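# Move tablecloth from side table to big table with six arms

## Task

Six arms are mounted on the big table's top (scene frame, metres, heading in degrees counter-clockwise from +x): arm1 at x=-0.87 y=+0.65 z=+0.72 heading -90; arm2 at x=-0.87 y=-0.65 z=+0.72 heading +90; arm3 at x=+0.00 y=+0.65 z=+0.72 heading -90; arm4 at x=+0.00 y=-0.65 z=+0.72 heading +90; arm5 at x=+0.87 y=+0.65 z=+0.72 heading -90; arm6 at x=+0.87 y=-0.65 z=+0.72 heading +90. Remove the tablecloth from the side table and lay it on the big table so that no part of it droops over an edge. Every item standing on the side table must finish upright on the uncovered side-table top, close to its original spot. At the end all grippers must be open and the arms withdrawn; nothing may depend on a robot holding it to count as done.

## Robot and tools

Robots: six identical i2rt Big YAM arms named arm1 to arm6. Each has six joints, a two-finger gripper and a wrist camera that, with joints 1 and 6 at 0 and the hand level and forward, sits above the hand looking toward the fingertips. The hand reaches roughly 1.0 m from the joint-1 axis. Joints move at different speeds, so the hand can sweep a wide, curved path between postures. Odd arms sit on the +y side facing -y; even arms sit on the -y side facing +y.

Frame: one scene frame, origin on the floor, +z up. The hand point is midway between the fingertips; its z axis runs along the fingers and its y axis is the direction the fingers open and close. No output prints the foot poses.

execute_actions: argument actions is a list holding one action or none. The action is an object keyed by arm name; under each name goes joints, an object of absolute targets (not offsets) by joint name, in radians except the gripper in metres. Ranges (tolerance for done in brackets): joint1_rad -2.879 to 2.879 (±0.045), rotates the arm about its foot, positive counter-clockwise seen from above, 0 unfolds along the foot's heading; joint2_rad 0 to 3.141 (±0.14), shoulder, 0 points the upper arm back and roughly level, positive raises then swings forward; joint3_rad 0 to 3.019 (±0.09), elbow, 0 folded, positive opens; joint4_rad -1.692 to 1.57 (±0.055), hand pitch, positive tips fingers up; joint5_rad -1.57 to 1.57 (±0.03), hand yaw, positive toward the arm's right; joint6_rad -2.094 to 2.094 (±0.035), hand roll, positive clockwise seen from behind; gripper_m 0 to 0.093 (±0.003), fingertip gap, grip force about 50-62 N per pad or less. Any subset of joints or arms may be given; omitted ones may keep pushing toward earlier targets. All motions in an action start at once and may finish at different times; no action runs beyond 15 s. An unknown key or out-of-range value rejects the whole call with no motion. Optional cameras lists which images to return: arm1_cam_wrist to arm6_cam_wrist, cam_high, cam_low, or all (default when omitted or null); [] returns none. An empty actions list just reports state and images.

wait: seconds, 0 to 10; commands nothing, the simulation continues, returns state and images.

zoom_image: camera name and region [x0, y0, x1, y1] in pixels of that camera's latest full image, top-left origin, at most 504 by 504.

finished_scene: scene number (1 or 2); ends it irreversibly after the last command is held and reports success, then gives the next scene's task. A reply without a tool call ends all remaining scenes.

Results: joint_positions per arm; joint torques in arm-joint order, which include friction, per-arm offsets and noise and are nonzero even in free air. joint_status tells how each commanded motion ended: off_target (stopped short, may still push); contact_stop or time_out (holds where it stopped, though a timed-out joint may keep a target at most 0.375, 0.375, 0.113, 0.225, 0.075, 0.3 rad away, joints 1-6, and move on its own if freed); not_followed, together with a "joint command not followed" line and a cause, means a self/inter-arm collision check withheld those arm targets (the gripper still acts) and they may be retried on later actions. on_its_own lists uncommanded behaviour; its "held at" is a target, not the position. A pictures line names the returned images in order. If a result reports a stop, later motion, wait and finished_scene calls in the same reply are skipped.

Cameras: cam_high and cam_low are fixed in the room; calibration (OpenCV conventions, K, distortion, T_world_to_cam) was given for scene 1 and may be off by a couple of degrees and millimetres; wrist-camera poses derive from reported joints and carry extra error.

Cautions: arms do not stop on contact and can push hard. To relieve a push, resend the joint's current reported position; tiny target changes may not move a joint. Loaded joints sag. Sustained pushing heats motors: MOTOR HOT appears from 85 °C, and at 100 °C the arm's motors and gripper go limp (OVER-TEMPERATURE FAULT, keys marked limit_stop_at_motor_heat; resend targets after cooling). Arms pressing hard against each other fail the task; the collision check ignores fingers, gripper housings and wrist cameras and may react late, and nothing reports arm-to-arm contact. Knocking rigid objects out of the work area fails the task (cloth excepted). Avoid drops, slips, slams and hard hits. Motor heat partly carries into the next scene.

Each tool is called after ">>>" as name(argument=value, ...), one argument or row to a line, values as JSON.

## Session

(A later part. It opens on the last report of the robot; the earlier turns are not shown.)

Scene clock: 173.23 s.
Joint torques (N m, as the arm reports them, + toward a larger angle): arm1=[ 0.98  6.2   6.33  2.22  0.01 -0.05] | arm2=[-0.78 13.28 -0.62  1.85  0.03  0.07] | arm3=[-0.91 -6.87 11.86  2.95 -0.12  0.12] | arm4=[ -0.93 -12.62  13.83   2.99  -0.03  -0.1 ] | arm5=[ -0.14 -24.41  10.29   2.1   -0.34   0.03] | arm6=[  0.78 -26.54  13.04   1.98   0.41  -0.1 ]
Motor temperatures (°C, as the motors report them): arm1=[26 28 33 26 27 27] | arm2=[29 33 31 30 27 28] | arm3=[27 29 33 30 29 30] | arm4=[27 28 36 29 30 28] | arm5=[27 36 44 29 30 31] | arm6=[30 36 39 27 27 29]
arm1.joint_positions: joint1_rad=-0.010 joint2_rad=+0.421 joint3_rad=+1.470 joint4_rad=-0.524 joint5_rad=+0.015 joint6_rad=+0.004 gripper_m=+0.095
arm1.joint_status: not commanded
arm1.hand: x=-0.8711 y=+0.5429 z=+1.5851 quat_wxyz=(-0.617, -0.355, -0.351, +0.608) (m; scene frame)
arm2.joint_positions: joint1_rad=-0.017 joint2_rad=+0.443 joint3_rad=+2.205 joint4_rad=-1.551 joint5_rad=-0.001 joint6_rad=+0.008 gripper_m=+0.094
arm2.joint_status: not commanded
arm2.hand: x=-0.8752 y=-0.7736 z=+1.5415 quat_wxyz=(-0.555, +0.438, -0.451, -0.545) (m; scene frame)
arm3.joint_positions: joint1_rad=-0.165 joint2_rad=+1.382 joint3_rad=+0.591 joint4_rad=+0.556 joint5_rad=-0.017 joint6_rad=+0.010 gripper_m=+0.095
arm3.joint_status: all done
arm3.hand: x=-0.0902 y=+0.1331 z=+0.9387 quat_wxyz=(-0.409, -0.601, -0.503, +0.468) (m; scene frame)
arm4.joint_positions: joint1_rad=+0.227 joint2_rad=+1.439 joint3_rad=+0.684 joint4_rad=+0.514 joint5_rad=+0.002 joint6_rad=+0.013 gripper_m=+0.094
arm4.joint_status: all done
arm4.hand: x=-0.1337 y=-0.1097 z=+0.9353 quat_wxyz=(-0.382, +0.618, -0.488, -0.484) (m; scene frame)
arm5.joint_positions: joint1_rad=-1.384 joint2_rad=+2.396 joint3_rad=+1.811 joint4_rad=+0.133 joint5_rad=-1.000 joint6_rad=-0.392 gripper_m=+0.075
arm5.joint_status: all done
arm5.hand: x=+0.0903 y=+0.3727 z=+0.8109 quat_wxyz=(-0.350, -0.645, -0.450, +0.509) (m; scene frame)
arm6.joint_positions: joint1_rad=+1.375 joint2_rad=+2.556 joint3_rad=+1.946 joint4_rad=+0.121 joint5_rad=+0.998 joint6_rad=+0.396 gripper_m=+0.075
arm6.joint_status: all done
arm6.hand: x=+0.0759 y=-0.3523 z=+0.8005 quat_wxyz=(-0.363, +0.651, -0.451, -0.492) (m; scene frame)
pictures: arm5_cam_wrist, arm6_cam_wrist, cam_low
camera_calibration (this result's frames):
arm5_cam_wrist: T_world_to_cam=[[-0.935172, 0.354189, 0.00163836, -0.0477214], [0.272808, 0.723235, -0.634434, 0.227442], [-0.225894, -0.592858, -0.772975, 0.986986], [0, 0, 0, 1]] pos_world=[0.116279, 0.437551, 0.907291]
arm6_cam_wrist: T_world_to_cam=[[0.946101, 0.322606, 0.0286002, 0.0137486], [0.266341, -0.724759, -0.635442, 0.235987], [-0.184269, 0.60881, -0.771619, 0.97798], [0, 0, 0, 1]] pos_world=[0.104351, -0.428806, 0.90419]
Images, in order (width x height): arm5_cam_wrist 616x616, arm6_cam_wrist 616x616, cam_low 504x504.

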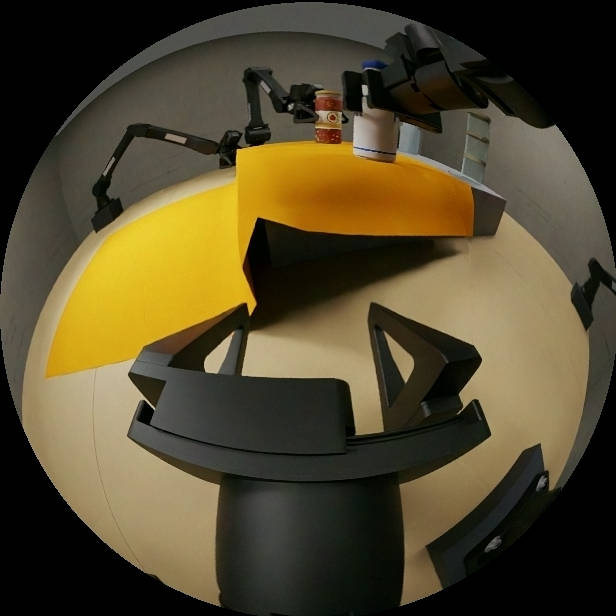

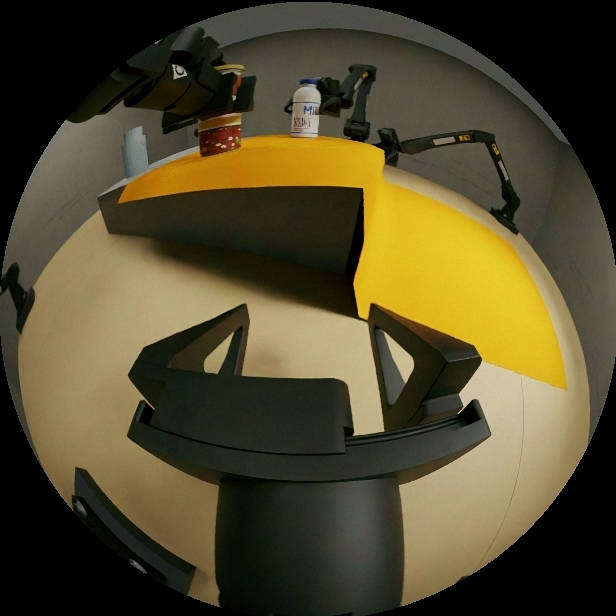

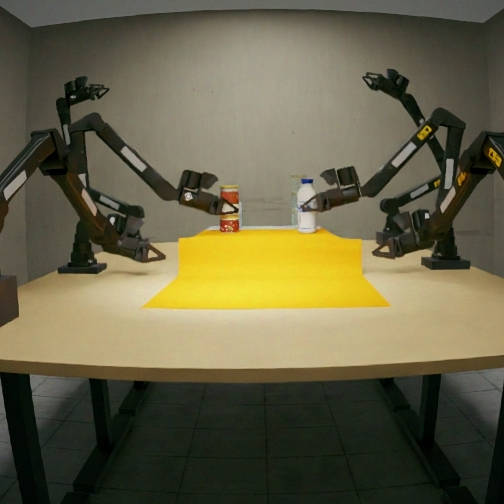

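>>> execute_actions(
  actions=[
    {"arm3":{"joints":{"gripper_m":0.05}},"arm4":{"joints":{"gripper_m":0.05}},"arm5":{"joints":{"joint1_rad":-1.243,"joint4_rad":0.03}},"arm6":{"joints":{"joint1_rad":1.237}}},
  ],
  cameras=["arm5_cam_wrist","arm6_cam_wrist","cam_low"],
)

Scene clock: 180.13 s.
Joint torques (N m, as the arm reports them, + toward a larger angle): arm1=[ 1.01  6.22  6.33  2.22  0.02 -0.05] | arm2=[-0.4  13.35 -0.45  2.08  0.01  0.05] | arm3=[-0.84 -6.95 11.87  2.91 -0.08  0.12] | arm4=[ -0.9  -12.49  13.81   2.97  -0.13  -0.1 ] | arm5=[  0.3  -24.54  10.25   0.71  -0.39   0.02] | arm6=[  0.86 -26.88  12.89   2.06   0.4   -0.07]
Motor temperatures (°C, as the motors report them): arm1=[26 28 33 26 27 27] | arm2=[29 33 31 30 27 28] | arm3=[27 29 34 30 29 30] | arm4=[27 28 36 29 30 28] | arm5=[27 36 44 29 30 31] | arm6=[30 37 40 27 27 29]
arm1.joint_positions: joint1_rad=-0.010 joint2_rad=+0.421 joint3_rad=+1.470 joint4_rad=-0.524 joint5_rad=+0.015 joint6_rad=+0.004 gripper_m=+0.095
arm1.joint_status: not commanded
arm1.hand: x=-0.8711 y=+0.5429 z=+1.5851 quat_wxyz=(-0.617, -0.355, -0.351, +0.608) (m; scene frame)
arm2.joint_positions: joint1_rad=-0.017 joint2_rad=+0.443 joint3_rad=+2.205 joint4_rad=-1.551 joint5_rad=-0.001 joint6_rad=+0.008 gripper_m=+0.094
arm2.joint_status: not commanded
arm2.hand: x=-0.8752 y=-0.7736 z=+1.5415 quat_wxyz=(-0.555, +0.438, -0.451, -0.545) (m; scene frame)
arm3.joint_positions: joint1_rad=-0.165 joint2_rad=+1.382 joint3_rad=+0.591 joint4_rad=+0.557 joint5_rad=-0.018 joint6_rad=+0.009 gripper_m=+0.065
arm3.joint_status: gripper_m off_target (ended at +0.065, target +0.050)
arm3.hand: x=-0.0902 y=+0.1331 z=+0.9388 quat_wxyz=(-0.409, -0.601, -0.503, +0.468) (m; scene frame)
arm4.joint_positions: joint1_rad=+0.226 joint2_rad=+1.439 joint3_rad=+0.684 joint4_rad=+0.515 joint5_rad=+0.004 joint6_rad=+0.013 gripper_m=+0.066
arm4.joint_status: gripper_m off_target (ended at +0.066, target +0.050)
arm4.hand: x=-0.1331 y=-0.1095 z=+0.9354 quat_wxyz=(-0.383, +0.617, -0.488, -0.484) (m; scene frame)
arm5.joint_positions: joint1_rad=-1.250 joint2_rad=+2.396 joint3_rad=+1.811 joint4_rad=+0.045 joint5_rad=-1.000 joint6_rad=-0.392 gripper_m=+0.075
arm5.joint_status: all done
arm5.hand: x=+0.1413 y=+0.2727 z=+0.7978 quat_wxyz=(-0.396, -0.638, -0.482, +0.451) (m; scene frame)
arm6.joint_positions: joint1_rad=+1.243 joint2_rad=+2.556 joint3_rad=+1.946 joint4_rad=+0.121 joint5_rad=+0.998 joint6_rad=+0.395 gripper_m=+0.075
arm6.joint_status: all done
arm6.hand: x=+0.1223 y=-0.2498 z=+0.8010 quat_wxyz=(-0.395, +0.619, -0.493, -0.467) (m; scene frame)
pictures: arm5_cam_wrist, arm6_cam_wrist, cam_low
camera_calibration (this result's frames):
arm5_cam_wrist: T_world_to_cam=[[-0.971049, 0.226726, -0.0752311, 0.13654], [0.225928, 0.769361, -0.597528, 0.242198], [-0.0775957, -0.597226, -0.798311, 0.92947], [0, 0, 0, 1]] pos_world=[0.14999, 0.337809, 0.896998]
arm6_cam_wrist: T_world_to_cam=[[0.98037, 0.194892, 0.0298557, -0.100317], [0.169062, -0.753018, -0.635911, 0.303441], [-0.101452, 0.628475, -0.771185, 0.918938], [0, 0, 0, 1]] pos_world=[0.140276, -0.329482, 0.904628]
Images, in order (width x height): arm5_cam_wrist 616x616, arm6_cam_wrist 616x616, cam_low 504x504.

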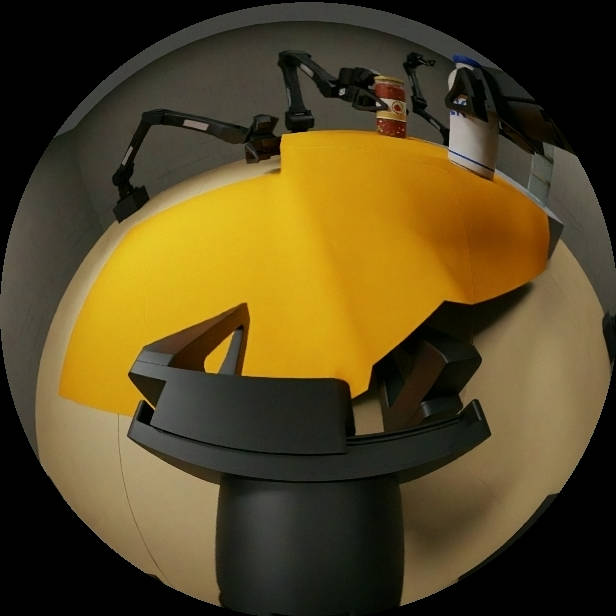

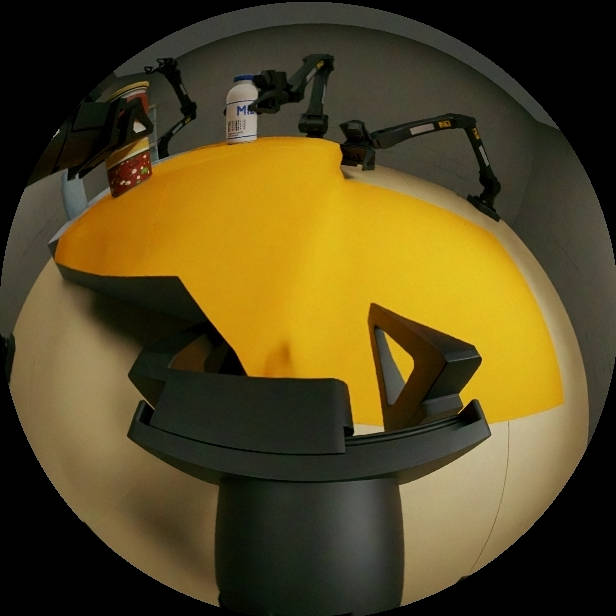

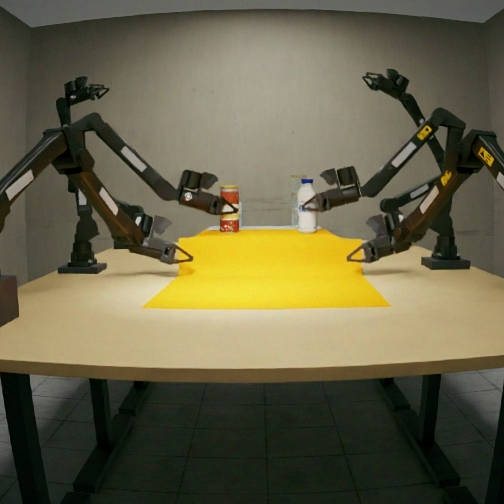

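>>> execute_actions(
  actions=[
    {"arm3":{"joints":{"joint2_rad":1.25}},"arm4":{"joints":{"joint2_rad":1.31}},"arm5":{"joints":{"gripper_m":0.0}},"arm6":{"joints":{"gripper_m":0.0}}},
  ],
  cameras=["arm5_cam_wrist","arm6_cam_wrist","cam_low"],
)

Scene clock: 185.67 s.
Joint torques (N m, as the arm reports them, + toward a larger angle): arm1=[ 0.98  6.2   6.33  2.22  0.01 -0.05] | arm2=[-0.67 13.59 -0.5   1.92  0.    0.03] | arm3=[-0.87 -7.5  12.6   2.93 -0.08  0.12] | arm4=[ -1.04 -16.58  14.28   3.04  -0.13  -0.1 ] | arm5=[  0.28 -24.54  10.25   0.7   -0.39   0.01] | arm6=[  1.45 -27.17  12.88   2.02   0.4   -0.05]
Motor temperatures (°C, as the motors report them): arm1=[26 28 33 26 27 27] | arm2=[29 33 31 30 27 28] | arm3=[27 29 34 30 29 30] | arm4=[27 28 37 29 30 28] | arm5=[27 37 45 29 30 31] | arm6=[30 37 41 27 27 29]
arm1.joint_positions: joint1_rad=-0.010 joint2_rad=+0.421 joint3_rad=+1.470 joint4_rad=-0.524 joint5_rad=+0.015 joint6_rad=+0.004 gripper_m=+0.095
arm1.joint_status: not commanded
arm1.hand: x=-0.8711 y=+0.5429 z=+1.5851 quat_wxyz=(-0.617, -0.355, -0.351, +0.608) (m; scene frame)
arm2.joint_positions: joint1_rad=-0.017 joint2_rad=+0.443 joint3_rad=+2.205 joint4_rad=-1.551 joint5_rad=-0.001 joint6_rad=+0.008 gripper_m=+0.094
arm2.joint_status: not commanded
arm2.hand: x=-0.8752 y=-0.7736 z=+1.5415 quat_wxyz=(-0.555, +0.438, -0.451, -0.545) (m; scene frame)
arm3.joint_positions: joint1_rad=-0.165 joint2_rad=+1.266 joint3_rad=+0.591 joint4_rad=+0.557 joint5_rad=-0.018 joint6_rad=+0.009 gripper_m=+0.065
arm3.joint_status: all done
arm3.hand: x=-0.0889 y=+0.1430 z=+0.9965 quat_wxyz=(-0.437, -0.572, -0.480, +0.502) (m; scene frame)
arm4.joint_positions: joint1_rad=+0.227 joint2_rad=+1.364 joint3_rad=+0.684 joint4_rad=+0.514 joint5_rad=+0.004 joint6_rad=+0.013 gripper_m=+0.066
arm4.joint_status: all done
arm4.hand: x=-0.1323 y=-0.1158 z=+0.9750 quat_wxyz=(-0.400, +0.599, -0.474, -0.507) (m; scene frame)
arm5.joint_positions: joint1_rad=-1.250 joint2_rad=+2.396 joint3_rad=+1.811 joint4_rad=+0.045 joint5_rad=-1.000 joint6_rad=-0.391 gripper_m=+0.001
arm5.joint_status: all done
arm5.hand: x=+0.1413 y=+0.2727 z=+0.7978 quat_wxyz=(-0.396, -0.638, -0.482, +0.451) (m; scene frame)
arm6.joint_positions: joint1_rad=+1.243 joint2_rad=+2.556 joint3_rad=+1.946 joint4_rad=+0.121 joint5_rad=+0.998 joint6_rad=+0.395 gripper_m=+0.001
arm6.joint_status: all done
arm6.hand: x=+0.1223 y=-0.2498 z=+0.8010 quat_wxyz=(-0.395, +0.619, -0.493, -0.467) (m; scene frame)
pictures: arm5_cam_wrist, arm6_cam_wrist, cam_low
camera_calibration (this result's frames):
arm5_cam_wrist: T_world_to_cam=[[-0.970997, 0.226824, -0.0755963, 0.136797], [0.226224, 0.769293, -0.597504, 0.242155], [-0.0773727, -0.597277, -0.798294, 0.929439], [0, 0, 0, 1]] pos_world=[0.149962, 0.337815, 0.896996]
arm6_cam_wrist: T_world_to_cam=[[0.98037, 0.194892, 0.0298557, -0.100317], [0.169062, -0.753018, -0.635911, 0.303441], [-0.101452, 0.628475, -0.771185, 0.918938], [0, 0, 0, 1]] pos_world=[0.140276, -0.329482, 0.904628]
Images, in order (width x height): arm5_cam_wrist 616x616, arm6_cam_wrist 616x616, cam_low 504x504.

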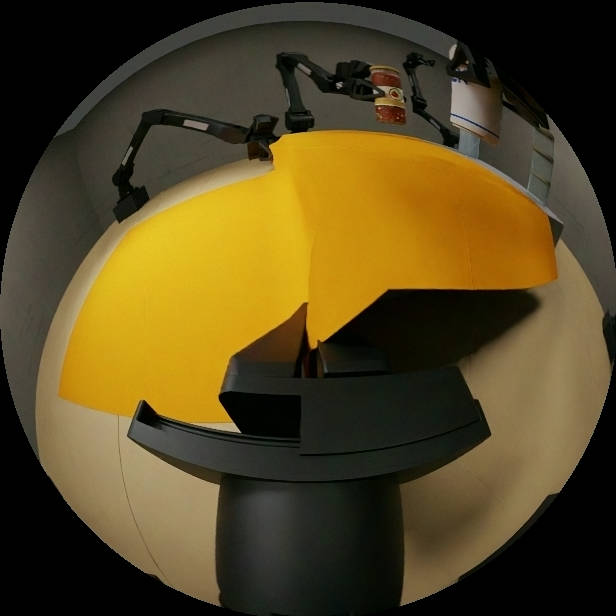

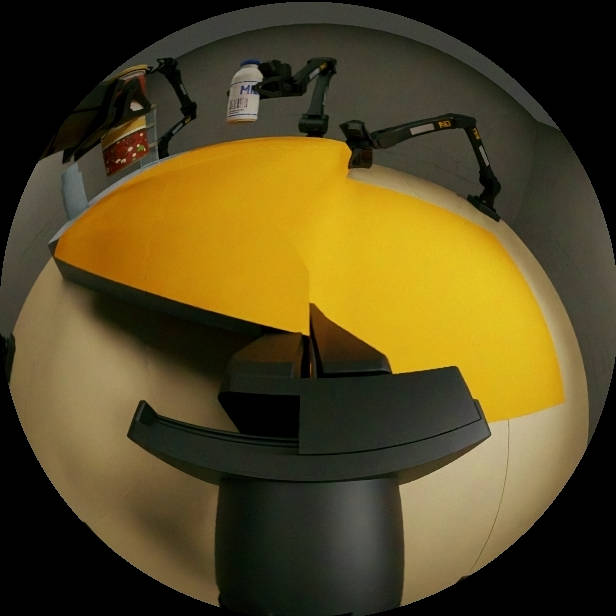

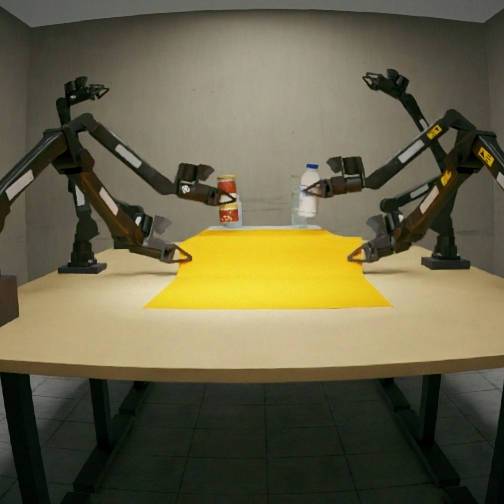

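>>> execute_actions(
  actions=[
    {"arm5":{"joints":{"joint1_rad":-1.094,"joint2_rad":1.73,"joint3_rad":1.145,"joint4_rad":0.12}},"arm6":{"joints":{"joint1_rad":1.086,"joint2_rad":1.88,"joint3_rad":1.17,"joint4_rad":0.25}}},
  ],
  cameras=["cam_high","cam_low"],
)

Scene clock: 202.97 s.
Joint torques (N m, as the arm reports them, + toward a larger angle): arm1=[ 0.96  6.21  6.33  2.22  0.01 -0.05] | arm2=[-0.14 12.68 -0.21  2.15  0.04  0.08] | arm3=[-0.88 -7.52 12.59  2.93 -0.07  0.12] | arm4=[ -0.98 -16.58  14.31   3.01  -0.13  -0.11] | arm5=[ -0.14 -15.22   7.83   1.98  -0.34   0.01] | arm6=[  0.72 -18.34   9.56   1.93   0.44  -0.07]
Motor temperatures (°C, as the motors report them): arm1=[26 28 34 27 27 27] | arm2=[29 33 31 30 27 28] | arm3=[27 29 36 30 29 30] | arm4=[27 29 38 30 30 28] | arm5=[27 37 45 29 30 31] | arm6=[30 37 41 27 27 29]
arm1.joint_positions: joint1_rad=-0.010 joint2_rad=+0.421 joint3_rad=+1.470 joint4_rad=-0.524 joint5_rad=+0.015 joint6_rad=+0.004 gripper_m=+0.095
arm1.joint_status: not commanded
arm1.hand: x=-0.8711 y=+0.5429 z=+1.5851 quat_wxyz=(-0.617, -0.355, -0.351, +0.608) (m; scene frame)
arm2.joint_positions: joint1_rad=-0.017 joint2_rad=+0.443 joint3_rad=+2.205 joint4_rad=-1.551 joint5_rad=-0.001 joint6_rad=+0.008 gripper_m=+0.094
arm2.joint_status: not commanded
arm2.hand: x=-0.8752 y=-0.7736 z=+1.5415 quat_wxyz=(-0.555, +0.438, -0.451, -0.545) (m; scene frame)
arm3.joint_positions: joint1_rad=-0.165 joint2_rad=+1.266 joint3_rad=+0.591 joint4_rad=+0.557 joint5_rad=-0.018 joint6_rad=+0.009 gripper_m=+0.065
arm3.joint_status: not commanded
arm3.hand: x=-0.0889 y=+0.1430 z=+0.9965 quat_wxyz=(-0.437, -0.572, -0.480, +0.502) (m; scene frame)
arm4.joint_positions: joint1_rad=+0.227 joint2_rad=+1.364 joint3_rad=+0.684 joint4_rad=+0.514 joint5_rad=+0.004 joint6_rad=+0.013 gripper_m=+0.066
arm4.joint_status: not commanded
arm4.hand: x=-0.1323 y=-0.1158 z=+0.9750 quat_wxyz=(-0.400, +0.599, -0.474, -0.507) (m; scene frame)
arm5.joint_positions: joint1_rad=-1.097 joint2_rad=+1.703 joint3_rad=+1.145 joint4_rad=+0.105 joint5_rad=-1.000 joint6_rad=-0.390 gripper_m=+0.001
arm5.joint_status: all done
arm5.hand: x=+0.3824 y=+0.2511 z=+0.9778 quat_wxyz=(-0.420, -0.575, -0.537, +0.452) (m; scene frame)
arm6.joint_positions: joint1_rad=+1.087 joint2_rad=+1.876 joint3_rad=+1.158 joint4_rad=+0.239 joint5_rad=+0.998 joint6_rad=+0.393 gripper_m=+0.001
arm6.joint_status: all done
arm6.hand: x=+0.3696 y=-0.2305 z=+0.9590 quat_wxyz=(-0.429, +0.577, -0.539, -0.438) (m; scene frame)
pictures: cam_high, cam_low
Images, in order (width x height): cam_high 504x504, cam_low 504x504.

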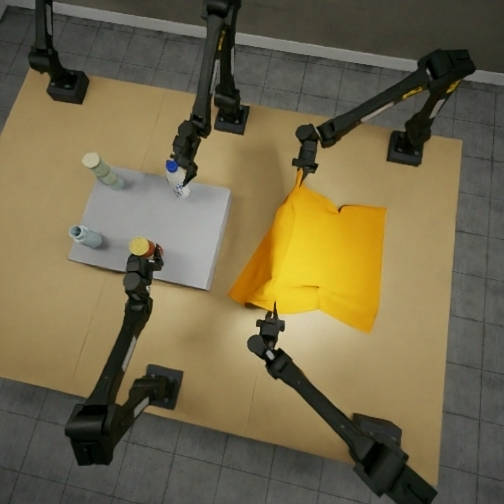

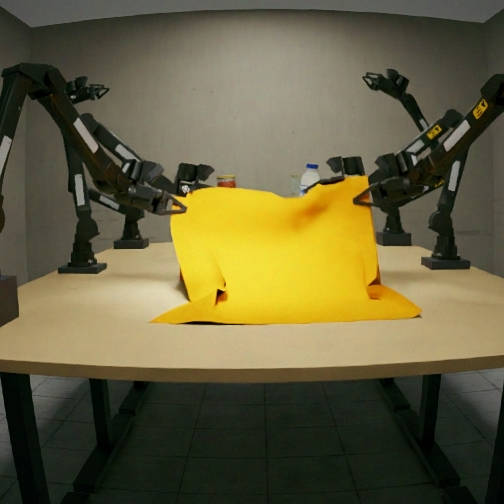

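>>> execute_actions(
  actions=[
    {"arm3":{"joints":{"joint2_rad":1.385}},"arm4":{"joints":{"joint2_rad":1.435}},"arm5":{"joints":{"joint1_rad":-0.969,"joint3_rad":0.77,"joint4_rad":0.46}},"arm6":{"joints":{"joint1_rad":0.961,"joint2_rad":1.9,"joint3_rad":0.83,"joint4_rad":0.6}}},
  ],
  cameras=["cam_high","cam_low","arm1_cam_wrist","arm2_cam_wrist"],
)

Scene clock: 212.77 s.
Joint torques (N m, as the arm reports them, + toward a larger angle): arm1=[ 0.98  6.21  6.32  2.23  0.01 -0.06] | arm2=[-0.65 13.21 -0.6   2.03  0.01  0.09] | arm3=[-0.84 -7.88 11.36  2.61 -0.08  0.13] | arm4=[ -1.01 -13.83  13.41   2.7   -0.14  -0.14] | arm5=[ -0.6  -11.61   5.59   2.21  -0.29   0.  ] | arm6=[  2.01 -15.3    6.7    2.32   0.39  -0.09]
Motor temperatures (°C, as the motors report them): arm1=[26 28 34 27 27 27] | arm2=[29 34 31 30 27 28] | arm3=[27 29 36 30 29 30] | arm4=[27 29 38 30 30 28] | arm5=[27 36 44 29 30 31] | arm6=[30 36 39 27 27 29]
arm1.joint_positions: joint1_rad=-0.010 joint2_rad=+0.421 joint3_rad=+1.470 joint4_rad=-0.524 joint5_rad=+0.015 joint6_rad=+0.004 gripper_m=+0.095
arm1.joint_status: not commanded
arm1.hand: x=-0.8711 y=+0.5429 z=+1.5851 quat_wxyz=(-0.617, -0.355, -0.351, +0.608) (m; scene frame)
arm2.joint_positions: joint1_rad=-0.017 joint2_rad=+0.443 joint3_rad=+2.205 joint4_rad=-1.551 joint5_rad=-0.001 joint6_rad=+0.008 gripper_m=+0.094
arm2.joint_status: not commanded
arm2.hand: x=-0.8752 y=-0.7736 z=+1.5415 quat_wxyz=(-0.555, +0.438, -0.451, -0.545) (m; scene frame)
arm3.joint_positions: joint1_rad=-0.166 joint2_rad=+1.391 joint3_rad=+0.597 joint4_rad=+0.565 joint5_rad=-0.018 joint6_rad=+0.007 gripper_m=+0.065
arm3.joint_status: all done
arm3.hand: x=-0.0910 y=+0.1304 z=+0.9389 quat_wxyz=(-0.410, -0.599, -0.503, +0.469) (m; scene frame)
arm4.joint_positions: joint1_rad=+0.227 joint2_rad=+1.448 joint3_rad=+0.688 joint4_rad=+0.521 joint5_rad=+0.005 joint6_rad=+0.016 gripper_m=+0.066
arm4.joint_status: all done
arm4.hand: x=-0.1338 y=-0.1072 z=+0.9344 quat_wxyz=(-0.382, +0.616, -0.489, -0.485) (m; scene frame)
arm5.joint_positions: joint1_rad=-0.964 joint2_rad=+1.703 joint3_rad=+0.772 joint4_rad=+0.440 joint5_rad=-1.002 joint6_rad=-0.390 gripper_m=+0.001
arm5.joint_status: all done
arm5.hand: x=+0.5219 y=+0.2452 z=+0.8679 quat_wxyz=(-0.453, -0.549, -0.571, +0.408) (m; scene frame)
arm6.joint_positions: joint1_rad=+0.953 joint2_rad=+1.897 joint3_rad=+0.821 joint4_rad=+0.580 joint5_rad=+0.998 joint6_rad=+0.393 gripper_m=+0.001
arm6.joint_status: all done
arm6.hand: x=+0.5129 y=-0.2245 z=+0.8691 quat_wxyz=(-0.459, +0.544, -0.576, -0.402) (m; scene frame)
pictures: arm1_cam_wrist, arm2_cam_wrist, cam_high, cam_low
camera_calibration (this result's frames):
arm1_cam_wrist: T_world_to_cam=[[-0.999998, -0.00150942, -0.00144169, -0.87354], [0.00130012, 0.0899244, -0.995948, 1.53887], [0.00163295, -0.995947, -0.0899222, 0.808215], [0, 0, 0, 1]] pos_world=[-0.876859, 0.665239, 1.60405]
arm2_cam_wrist: T_world_to_cam=[[0.999999, -0.0000224168, 0.00157531, 0.875687], [0.00143727, -0.396538, -0.918017, 1.11354], [0.000645247, 0.918019, -0.396537, 1.44436], [0, 0, 0, 1]] pos_world=[-0.878219, -0.884375, 1.59361]
Images, in order (width x height): arm1_cam_wrist 616x616, arm2_cam_wrist 616x616, cam_high 504x504, cam_low 504x504.

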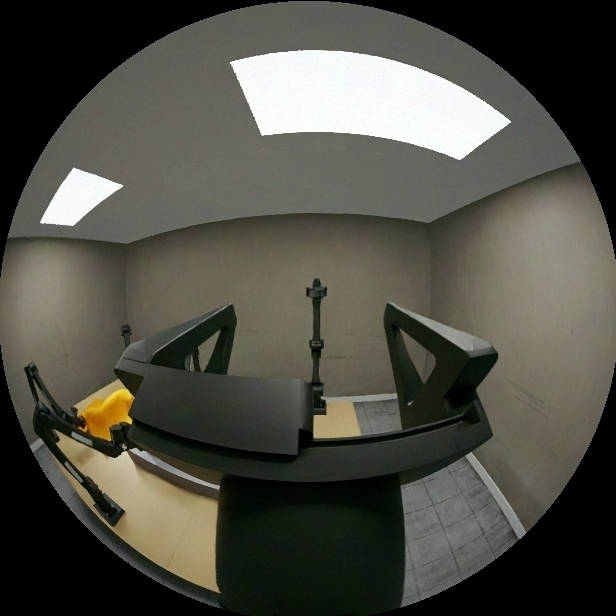

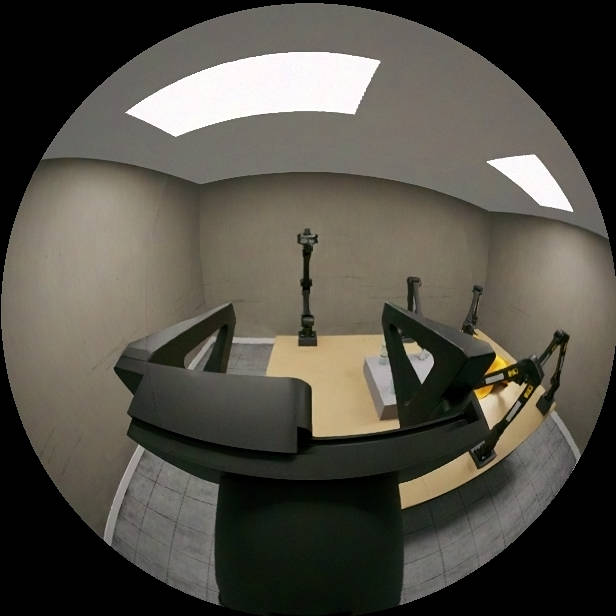

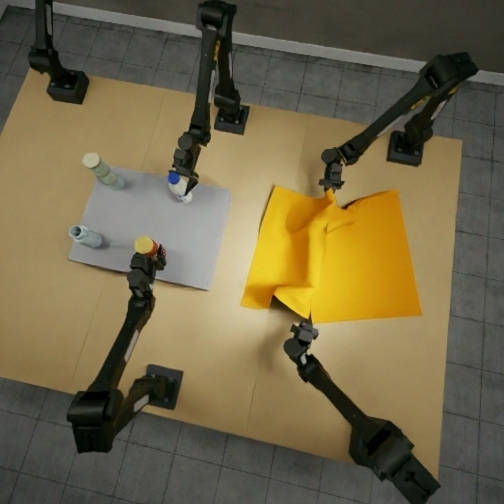

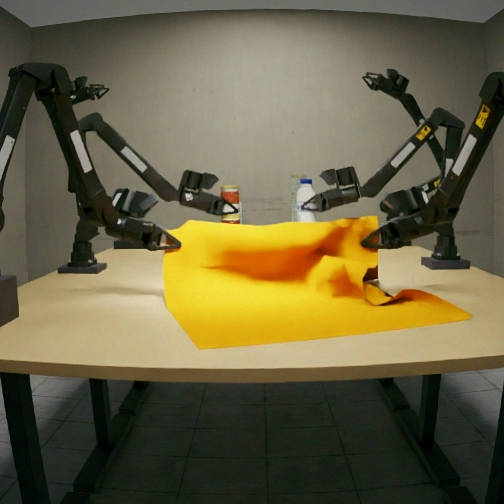

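>>> execute_actions(
  actions=[
    {"arm3":{"joints":{"gripper_m":0.093}},"arm4":{"joints":{"gripper_m":0.093}},"arm5":{"joints":{"gripper_m":0.04}},"arm6":{"joints":{"gripper_m":0.04}}},
  ],
  cameras=[],
)

>>> execute_actions(
  actions=[
    {"arm3":{"joints":{"joint2_rad":0.95,"joint3_rad":0.3}},"arm4":{"joints":{"joint2_rad":1.0,"joint3_rad":0.38}},"arm5":{"joints":{"joint2_rad":1.3,"joint3_rad":0.45,"joint1_rad":-1.1}},"arm6":{"joints":{"joint2_rad":1.5,"joint3_rad":0.5,"joint1_rad":1.1}}},
  ],
  cameras=["cam_high","cam_low"],
)

Scene clock: 219.67 s.
Joint torques (N m, as the arm reports them, + toward a larger angle): arm1=[ 0.99  6.17  6.33  2.22  0.01 -0.06] | arm2=[ 0.13 13.6  -0.4   1.96  0.03  0.06] | arm3=[-0.84 -7.74 11.41  2.61 -0.08  0.14] | arm4=[ -0.95 -13.75  13.33   2.72  -0.13  -0.13] | arm5=[ -0.74 -11.64   5.61   2.19  -0.29   0.  ] | arm6=[  1.36 -15.34   6.63   2.12   0.43  -0.09]
Motor temperatures (°C, as the motors report them): arm1=[26 28 34 27 27 27] | arm2=[29 34 31 30 27 28] | arm3=[27 30 36 30 29 30] | arm4=[27 29 38 30 30 28] | arm5=[27 35 42 29 30 31] | arm6=[30 35 38 27 28 29]
arm1.joint_positions: joint1_rad=-0.010 joint2_rad=+0.421 joint3_rad=+1.470 joint4_rad=-0.524 joint5_rad=+0.015 joint6_rad=+0.004 gripper_m=+0.095
arm1.joint_status: not commanded
arm1.hand: x=-0.8711 y=+0.5429 z=+1.5851 quat_wxyz=(-0.617, -0.355, -0.351, +0.608) (m; scene frame)
arm2.joint_positions: joint1_rad=-0.017 joint2_rad=+0.443 joint3_rad=+2.205 joint4_rad=-1.551 joint5_rad=-0.001 joint6_rad=+0.008 gripper_m=+0.094
arm2.joint_status: not commanded
arm2.hand: x=-0.8752 y=-0.7736 z=+1.5415 quat_wxyz=(-0.555, +0.438, -0.451, -0.545) (m; scene frame)
arm3.joint_positions: joint1_rad=-0.166 joint2_rad=+1.390 joint3_rad=+0.597 joint4_rad=+0.565 joint5_rad=-0.018 joint6_rad=+0.007 gripper_m=+0.093
arm3.joint_status: all done
arm3.hand: x=-0.0910 y=+0.1303 z=+0.9397 quat_wxyz=(-0.410, -0.599, -0.502, +0.470) (m; scene frame)
arm4.joint_positions: joint1_rad=+0.227 joint2_rad=+1.448 joint3_rad=+0.688 joint4_rad=+0.521 joint5_rad=+0.005 joint6_rad=+0.016 gripper_m=+0.093
arm4.joint_status: all done
arm4.hand: x=-0.1338 y=-0.1072 z=+0.9344 quat_wxyz=(-0.382, +0.616, -0.489, -0.485) (m; scene frame)
arm5.joint_positions: joint1_rad=-0.964 joint2_rad=+1.703 joint3_rad=+0.772 joint4_rad=+0.440 joint5_rad=-1.002 joint6_rad=-0.390 gripper_m=+0.040
arm5.joint_status: all done
arm5.hand: x=+0.5219 y=+0.2452 z=+0.8679 quat_wxyz=(-0.453, -0.549, -0.571, +0.408) (m; scene frame)
arm6.joint_positions: joint1_rad=+0.953 joint2_rad=+1.897 joint3_rad=+0.821 joint4_rad=+0.582 joint5_rad=+0.998 joint6_rad=+0.393 gripper_m=+0.040
arm6.joint_status: all done
arm6.hand: x=+0.5128 y=-0.2244 z=+0.8693 quat_wxyz=(-0.459, +0.543, -0.576, -0.403) (m; scene frame)
pictures: none
No camera images: the call's "cameras" was empty. Leave "cameras" out to get every camera's image.

Scene clock: 220.80 s.
Joint torques (N m, as the arm reports them, + toward a larger angle): arm1=[ 1.    6.23  6.33  2.23  0.02 -0.06] | arm2=[-0.36 12.57 -0.19  1.94  0.    0.08] | arm3=[-0.9  -1.87  8.7   2.6  -0.08  0.14] | arm4=[-0.91 -6.95  9.43  2.75 -0.13 -0.13] | arm5=[ 0.3  -6.42  5.91  2.02 -0.29  0.01] | arm6=[ 0.27 -9.38  6.53  2.32  0.41 -0.07]
Motor temperatures (°C, as the motors report them): arm1=[26 28 34 27 27 27] | arm2=[29 34 31 30 27 28] | arm3=[27 30 36 30 29 30] | arm4=[27 29 38 29 30 28] | arm5=[27 35 42 29 30 31] | arm6=[30 35 38 27 28 29]
arm1.joint_positions: joint1_rad=-0.010 joint2_rad=+0.421 joint3_rad=+1.470 joint4_rad=-0.524 joint5_rad=+0.015 joint6_rad=+0.004 gripper_m=+0.095
arm1.joint_status: not commanded
arm1.hand: x=-0.8711 y=+0.5429 z=+1.5851 quat_wxyz=(-0.617, -0.355, -0.351, +0.608) (m; scene frame)
arm2.joint_positions: joint1_rad=-0.017 joint2_rad=+0.443 joint3_rad=+2.205 joint4_rad=-1.551 joint5_rad=-0.001 joint6_rad=+0.008 gripper_m=+0.094
arm2.joint_status: not commanded
arm2.hand: x=-0.8752 y=-0.7736 z=+1.5415 quat_wxyz=(-0.555, +0.438, -0.451, -0.545) (m; scene frame)
arm3.joint_positions: joint1_rad=-0.166 joint2_rad=+0.946 joint3_rad=+0.307 joint4_rad=+0.565 joint5_rad=-0.018 joint6_rad=+0.007 gripper_m=+0.093
arm3.joint_status: all done
arm3.hand: x=-0.0702 y=+0.2495 z=+0.9834 quat_wxyz=(-0.447, -0.560, -0.470, +0.515) (m; scene frame)
arm4.joint_positions: joint1_rad=+0.227 joint2_rad=+1.007 joint3_rad=+0.385 joint4_rad=+0.521 joint5_rad=+0.005 joint6_rad=+0.016 gripper_m=+0.093
arm4.joint_status: all done
arm4.hand: x=-0.1042 y=-0.2305 z=+0.9809 quat_wxyz=(-0.414, +0.581, -0.461, -0.527) (m; scene frame)
arm5.joint_positions: joint1_rad=-1.106 joint2_rad=+1.295 joint3_rad=+0.457 joint4_rad=+0.445 joint5_rad=-1.000 joint6_rad=-0.390 gripper_m=+0.040
arm5.joint_status: all done
arm5.hand: x=+0.5767 y=+0.3504 z=+0.9217 quat_wxyz=(-0.411, -0.560, -0.540, +0.476) (m; scene frame)
arm6.joint_positions: joint1_rad=+1.106 joint2_rad=+1.504 joint3_rad=+0.499 joint4_rad=+0.585 joint5_rad=+0.998 joint6_rad=+0.393 gripper_m=+0.040
arm6.joint_status: all done
arm6.hand: x=+0.5546 y=-0.3346 z=+0.9389 quat_wxyz=(-0.418, +0.565, -0.539, -0.464) (m; scene frame)
pictures: cam_high, cam_low
Images, in order (width x height): cam_high 504x504, cam_low 504x504.

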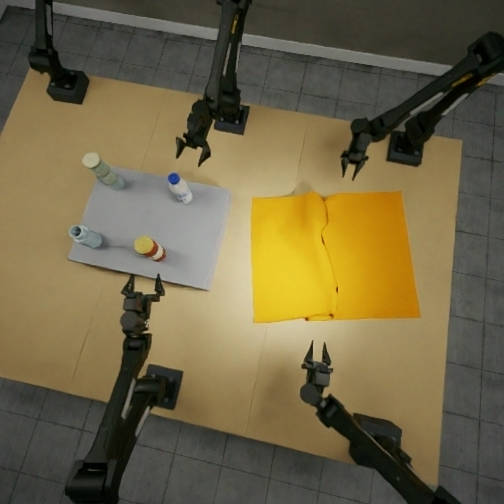

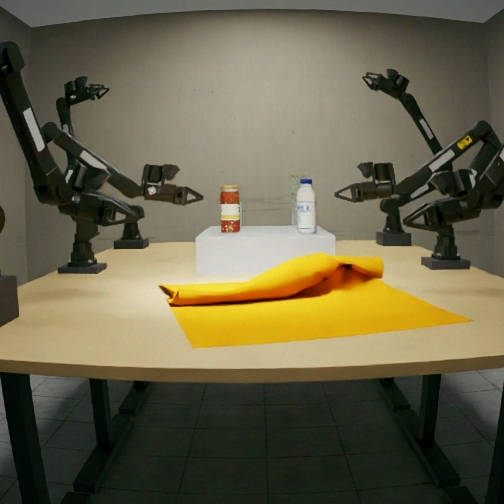

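>>> execute_actions(
  actions=[
    {"arm3":{"joints":{"joint2_rad":0.5}},"arm4":{"joints":{"joint2_rad":0.55}},"arm5":{"joints":{"joint2_rad":0.9}},"arm6":{"joints":{"joint2_rad":1.1}}},
  ],
  cameras=["cam_high","cam_low"],
)

Scene clock: 225.43 s.
Joint torques (N m, as the arm reports them, + toward a larger angle): arm1=[ 1.    6.21  6.34  2.23  0.01 -0.06] | arm2=[-0.04 12.69 -0.42  1.9  -0.01 -0.01] | arm3=[-0.93  1.51 10.12  2.32 -0.09  0.14] | arm4=[-0.82 -1.64 10.98  2.48 -0.14 -0.14] | arm5=[ 0.29 -1.57  8.25  1.96  0.    0.05] | arm6=[ 1.   -5.3   9.69  2.07  0.23 -0.09]
Motor temperatures (°C, as the motors report them): arm1=[26 28 34 27 27 27] | arm2=[29 34 31 30 27 28] | arm3=[27 29 35 30 29 30] | arm4=[27 28 37 29 30 28] | arm5=[27 34 42 29 30 31] | arm6=[30 35 37 27 27 29]
arm1.joint_positions: joint1_rad=-0.010 joint2_rad=+0.421 joint3_rad=+1.470 joint4_rad=-0.524 joint5_rad=+0.015 joint6_rad=+0.004 gripper_m=+0.095
arm1.joint_status: not commanded
arm1.hand: x=-0.8711 y=+0.5429 z=+1.5851 quat_wxyz=(-0.617, -0.355, -0.351, +0.608) (m; scene frame)
arm2.joint_positions: joint1_rad=-0.017 joint2_rad=+0.443 joint3_rad=+2.205 joint4_rad=-1.551 joint5_rad=-0.001 joint6_rad=+0.008 gripper_m=+0.094
arm2.joint_status: not commanded
arm2.hand: x=-0.8752 y=-0.7736 z=+1.5415 quat_wxyz=(-0.555, +0.438, -0.451, -0.545) (m; scene frame)
arm3.joint_positions: joint1_rad=-0.166 joint2_rad=+0.497 joint3_rad=+0.307 joint4_rad=+0.565 joint5_rad=-0.018 joint6_rad=+0.007 gripper_m=+0.093
arm3.joint_status: all done
arm3.hand: x=-0.0570 y=+0.3311 z=+1.1406 quat_wxyz=(-0.540, -0.429, -0.362, +0.628) (m; scene frame)
arm4.joint_positions: joint1_rad=+0.227 joint2_rad=+0.548 joint3_rad=+0.385 joint4_rad=+0.521 joint5_rad=+0.005 joint6_rad=+0.016 gripper_m=+0.093
arm4.joint_status: all done
arm4.hand: x=-0.0845 y=-0.3189 z=+1.1512 quat_wxyz=(-0.505, +0.447, -0.354, -0.648) (m; scene frame)
arm5.joint_positions: joint1_rad=-1.106 joint2_rad=+0.891 joint3_rad=+0.451 joint4_rad=+0.446 joint5_rad=-1.000 joint6_rad=-0.390 gripper_m=+0.040
arm5.joint_status: all done
arm5.hand: x=+0.6170 y=+0.3693 z=+1.0627 quat_wxyz=(-0.354, -0.427, -0.562, +0.613) (m; scene frame)
arm6.joint_positions: joint1_rad=+1.106 joint2_rad=+1.097 joint3_rad=+0.494 joint4_rad=+0.588 joint5_rad=+0.998 joint6_rad=+0.393 gripper_m=+0.040
arm6.joint_status: all done
arm6.hand: x=+0.5812 y=-0.3484 z=+1.0964 quat_wxyz=(-0.362, +0.432, -0.562, -0.605) (m; scene frame)
pictures: cam_high, cam_low
Images, in order (width x height): cam_high 504x504, cam_low 504x504.

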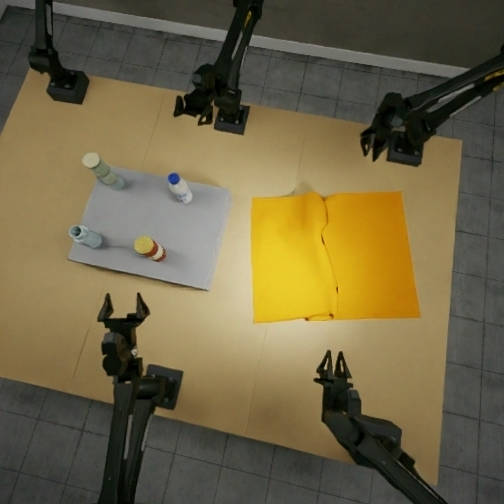

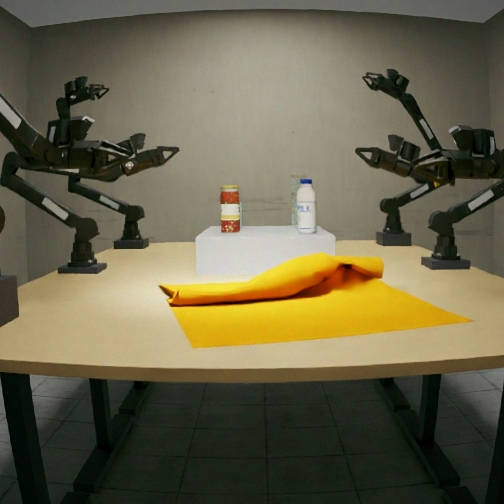

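>>> finished_scene(
  scene=1,
)

The scene is finished: the task was done.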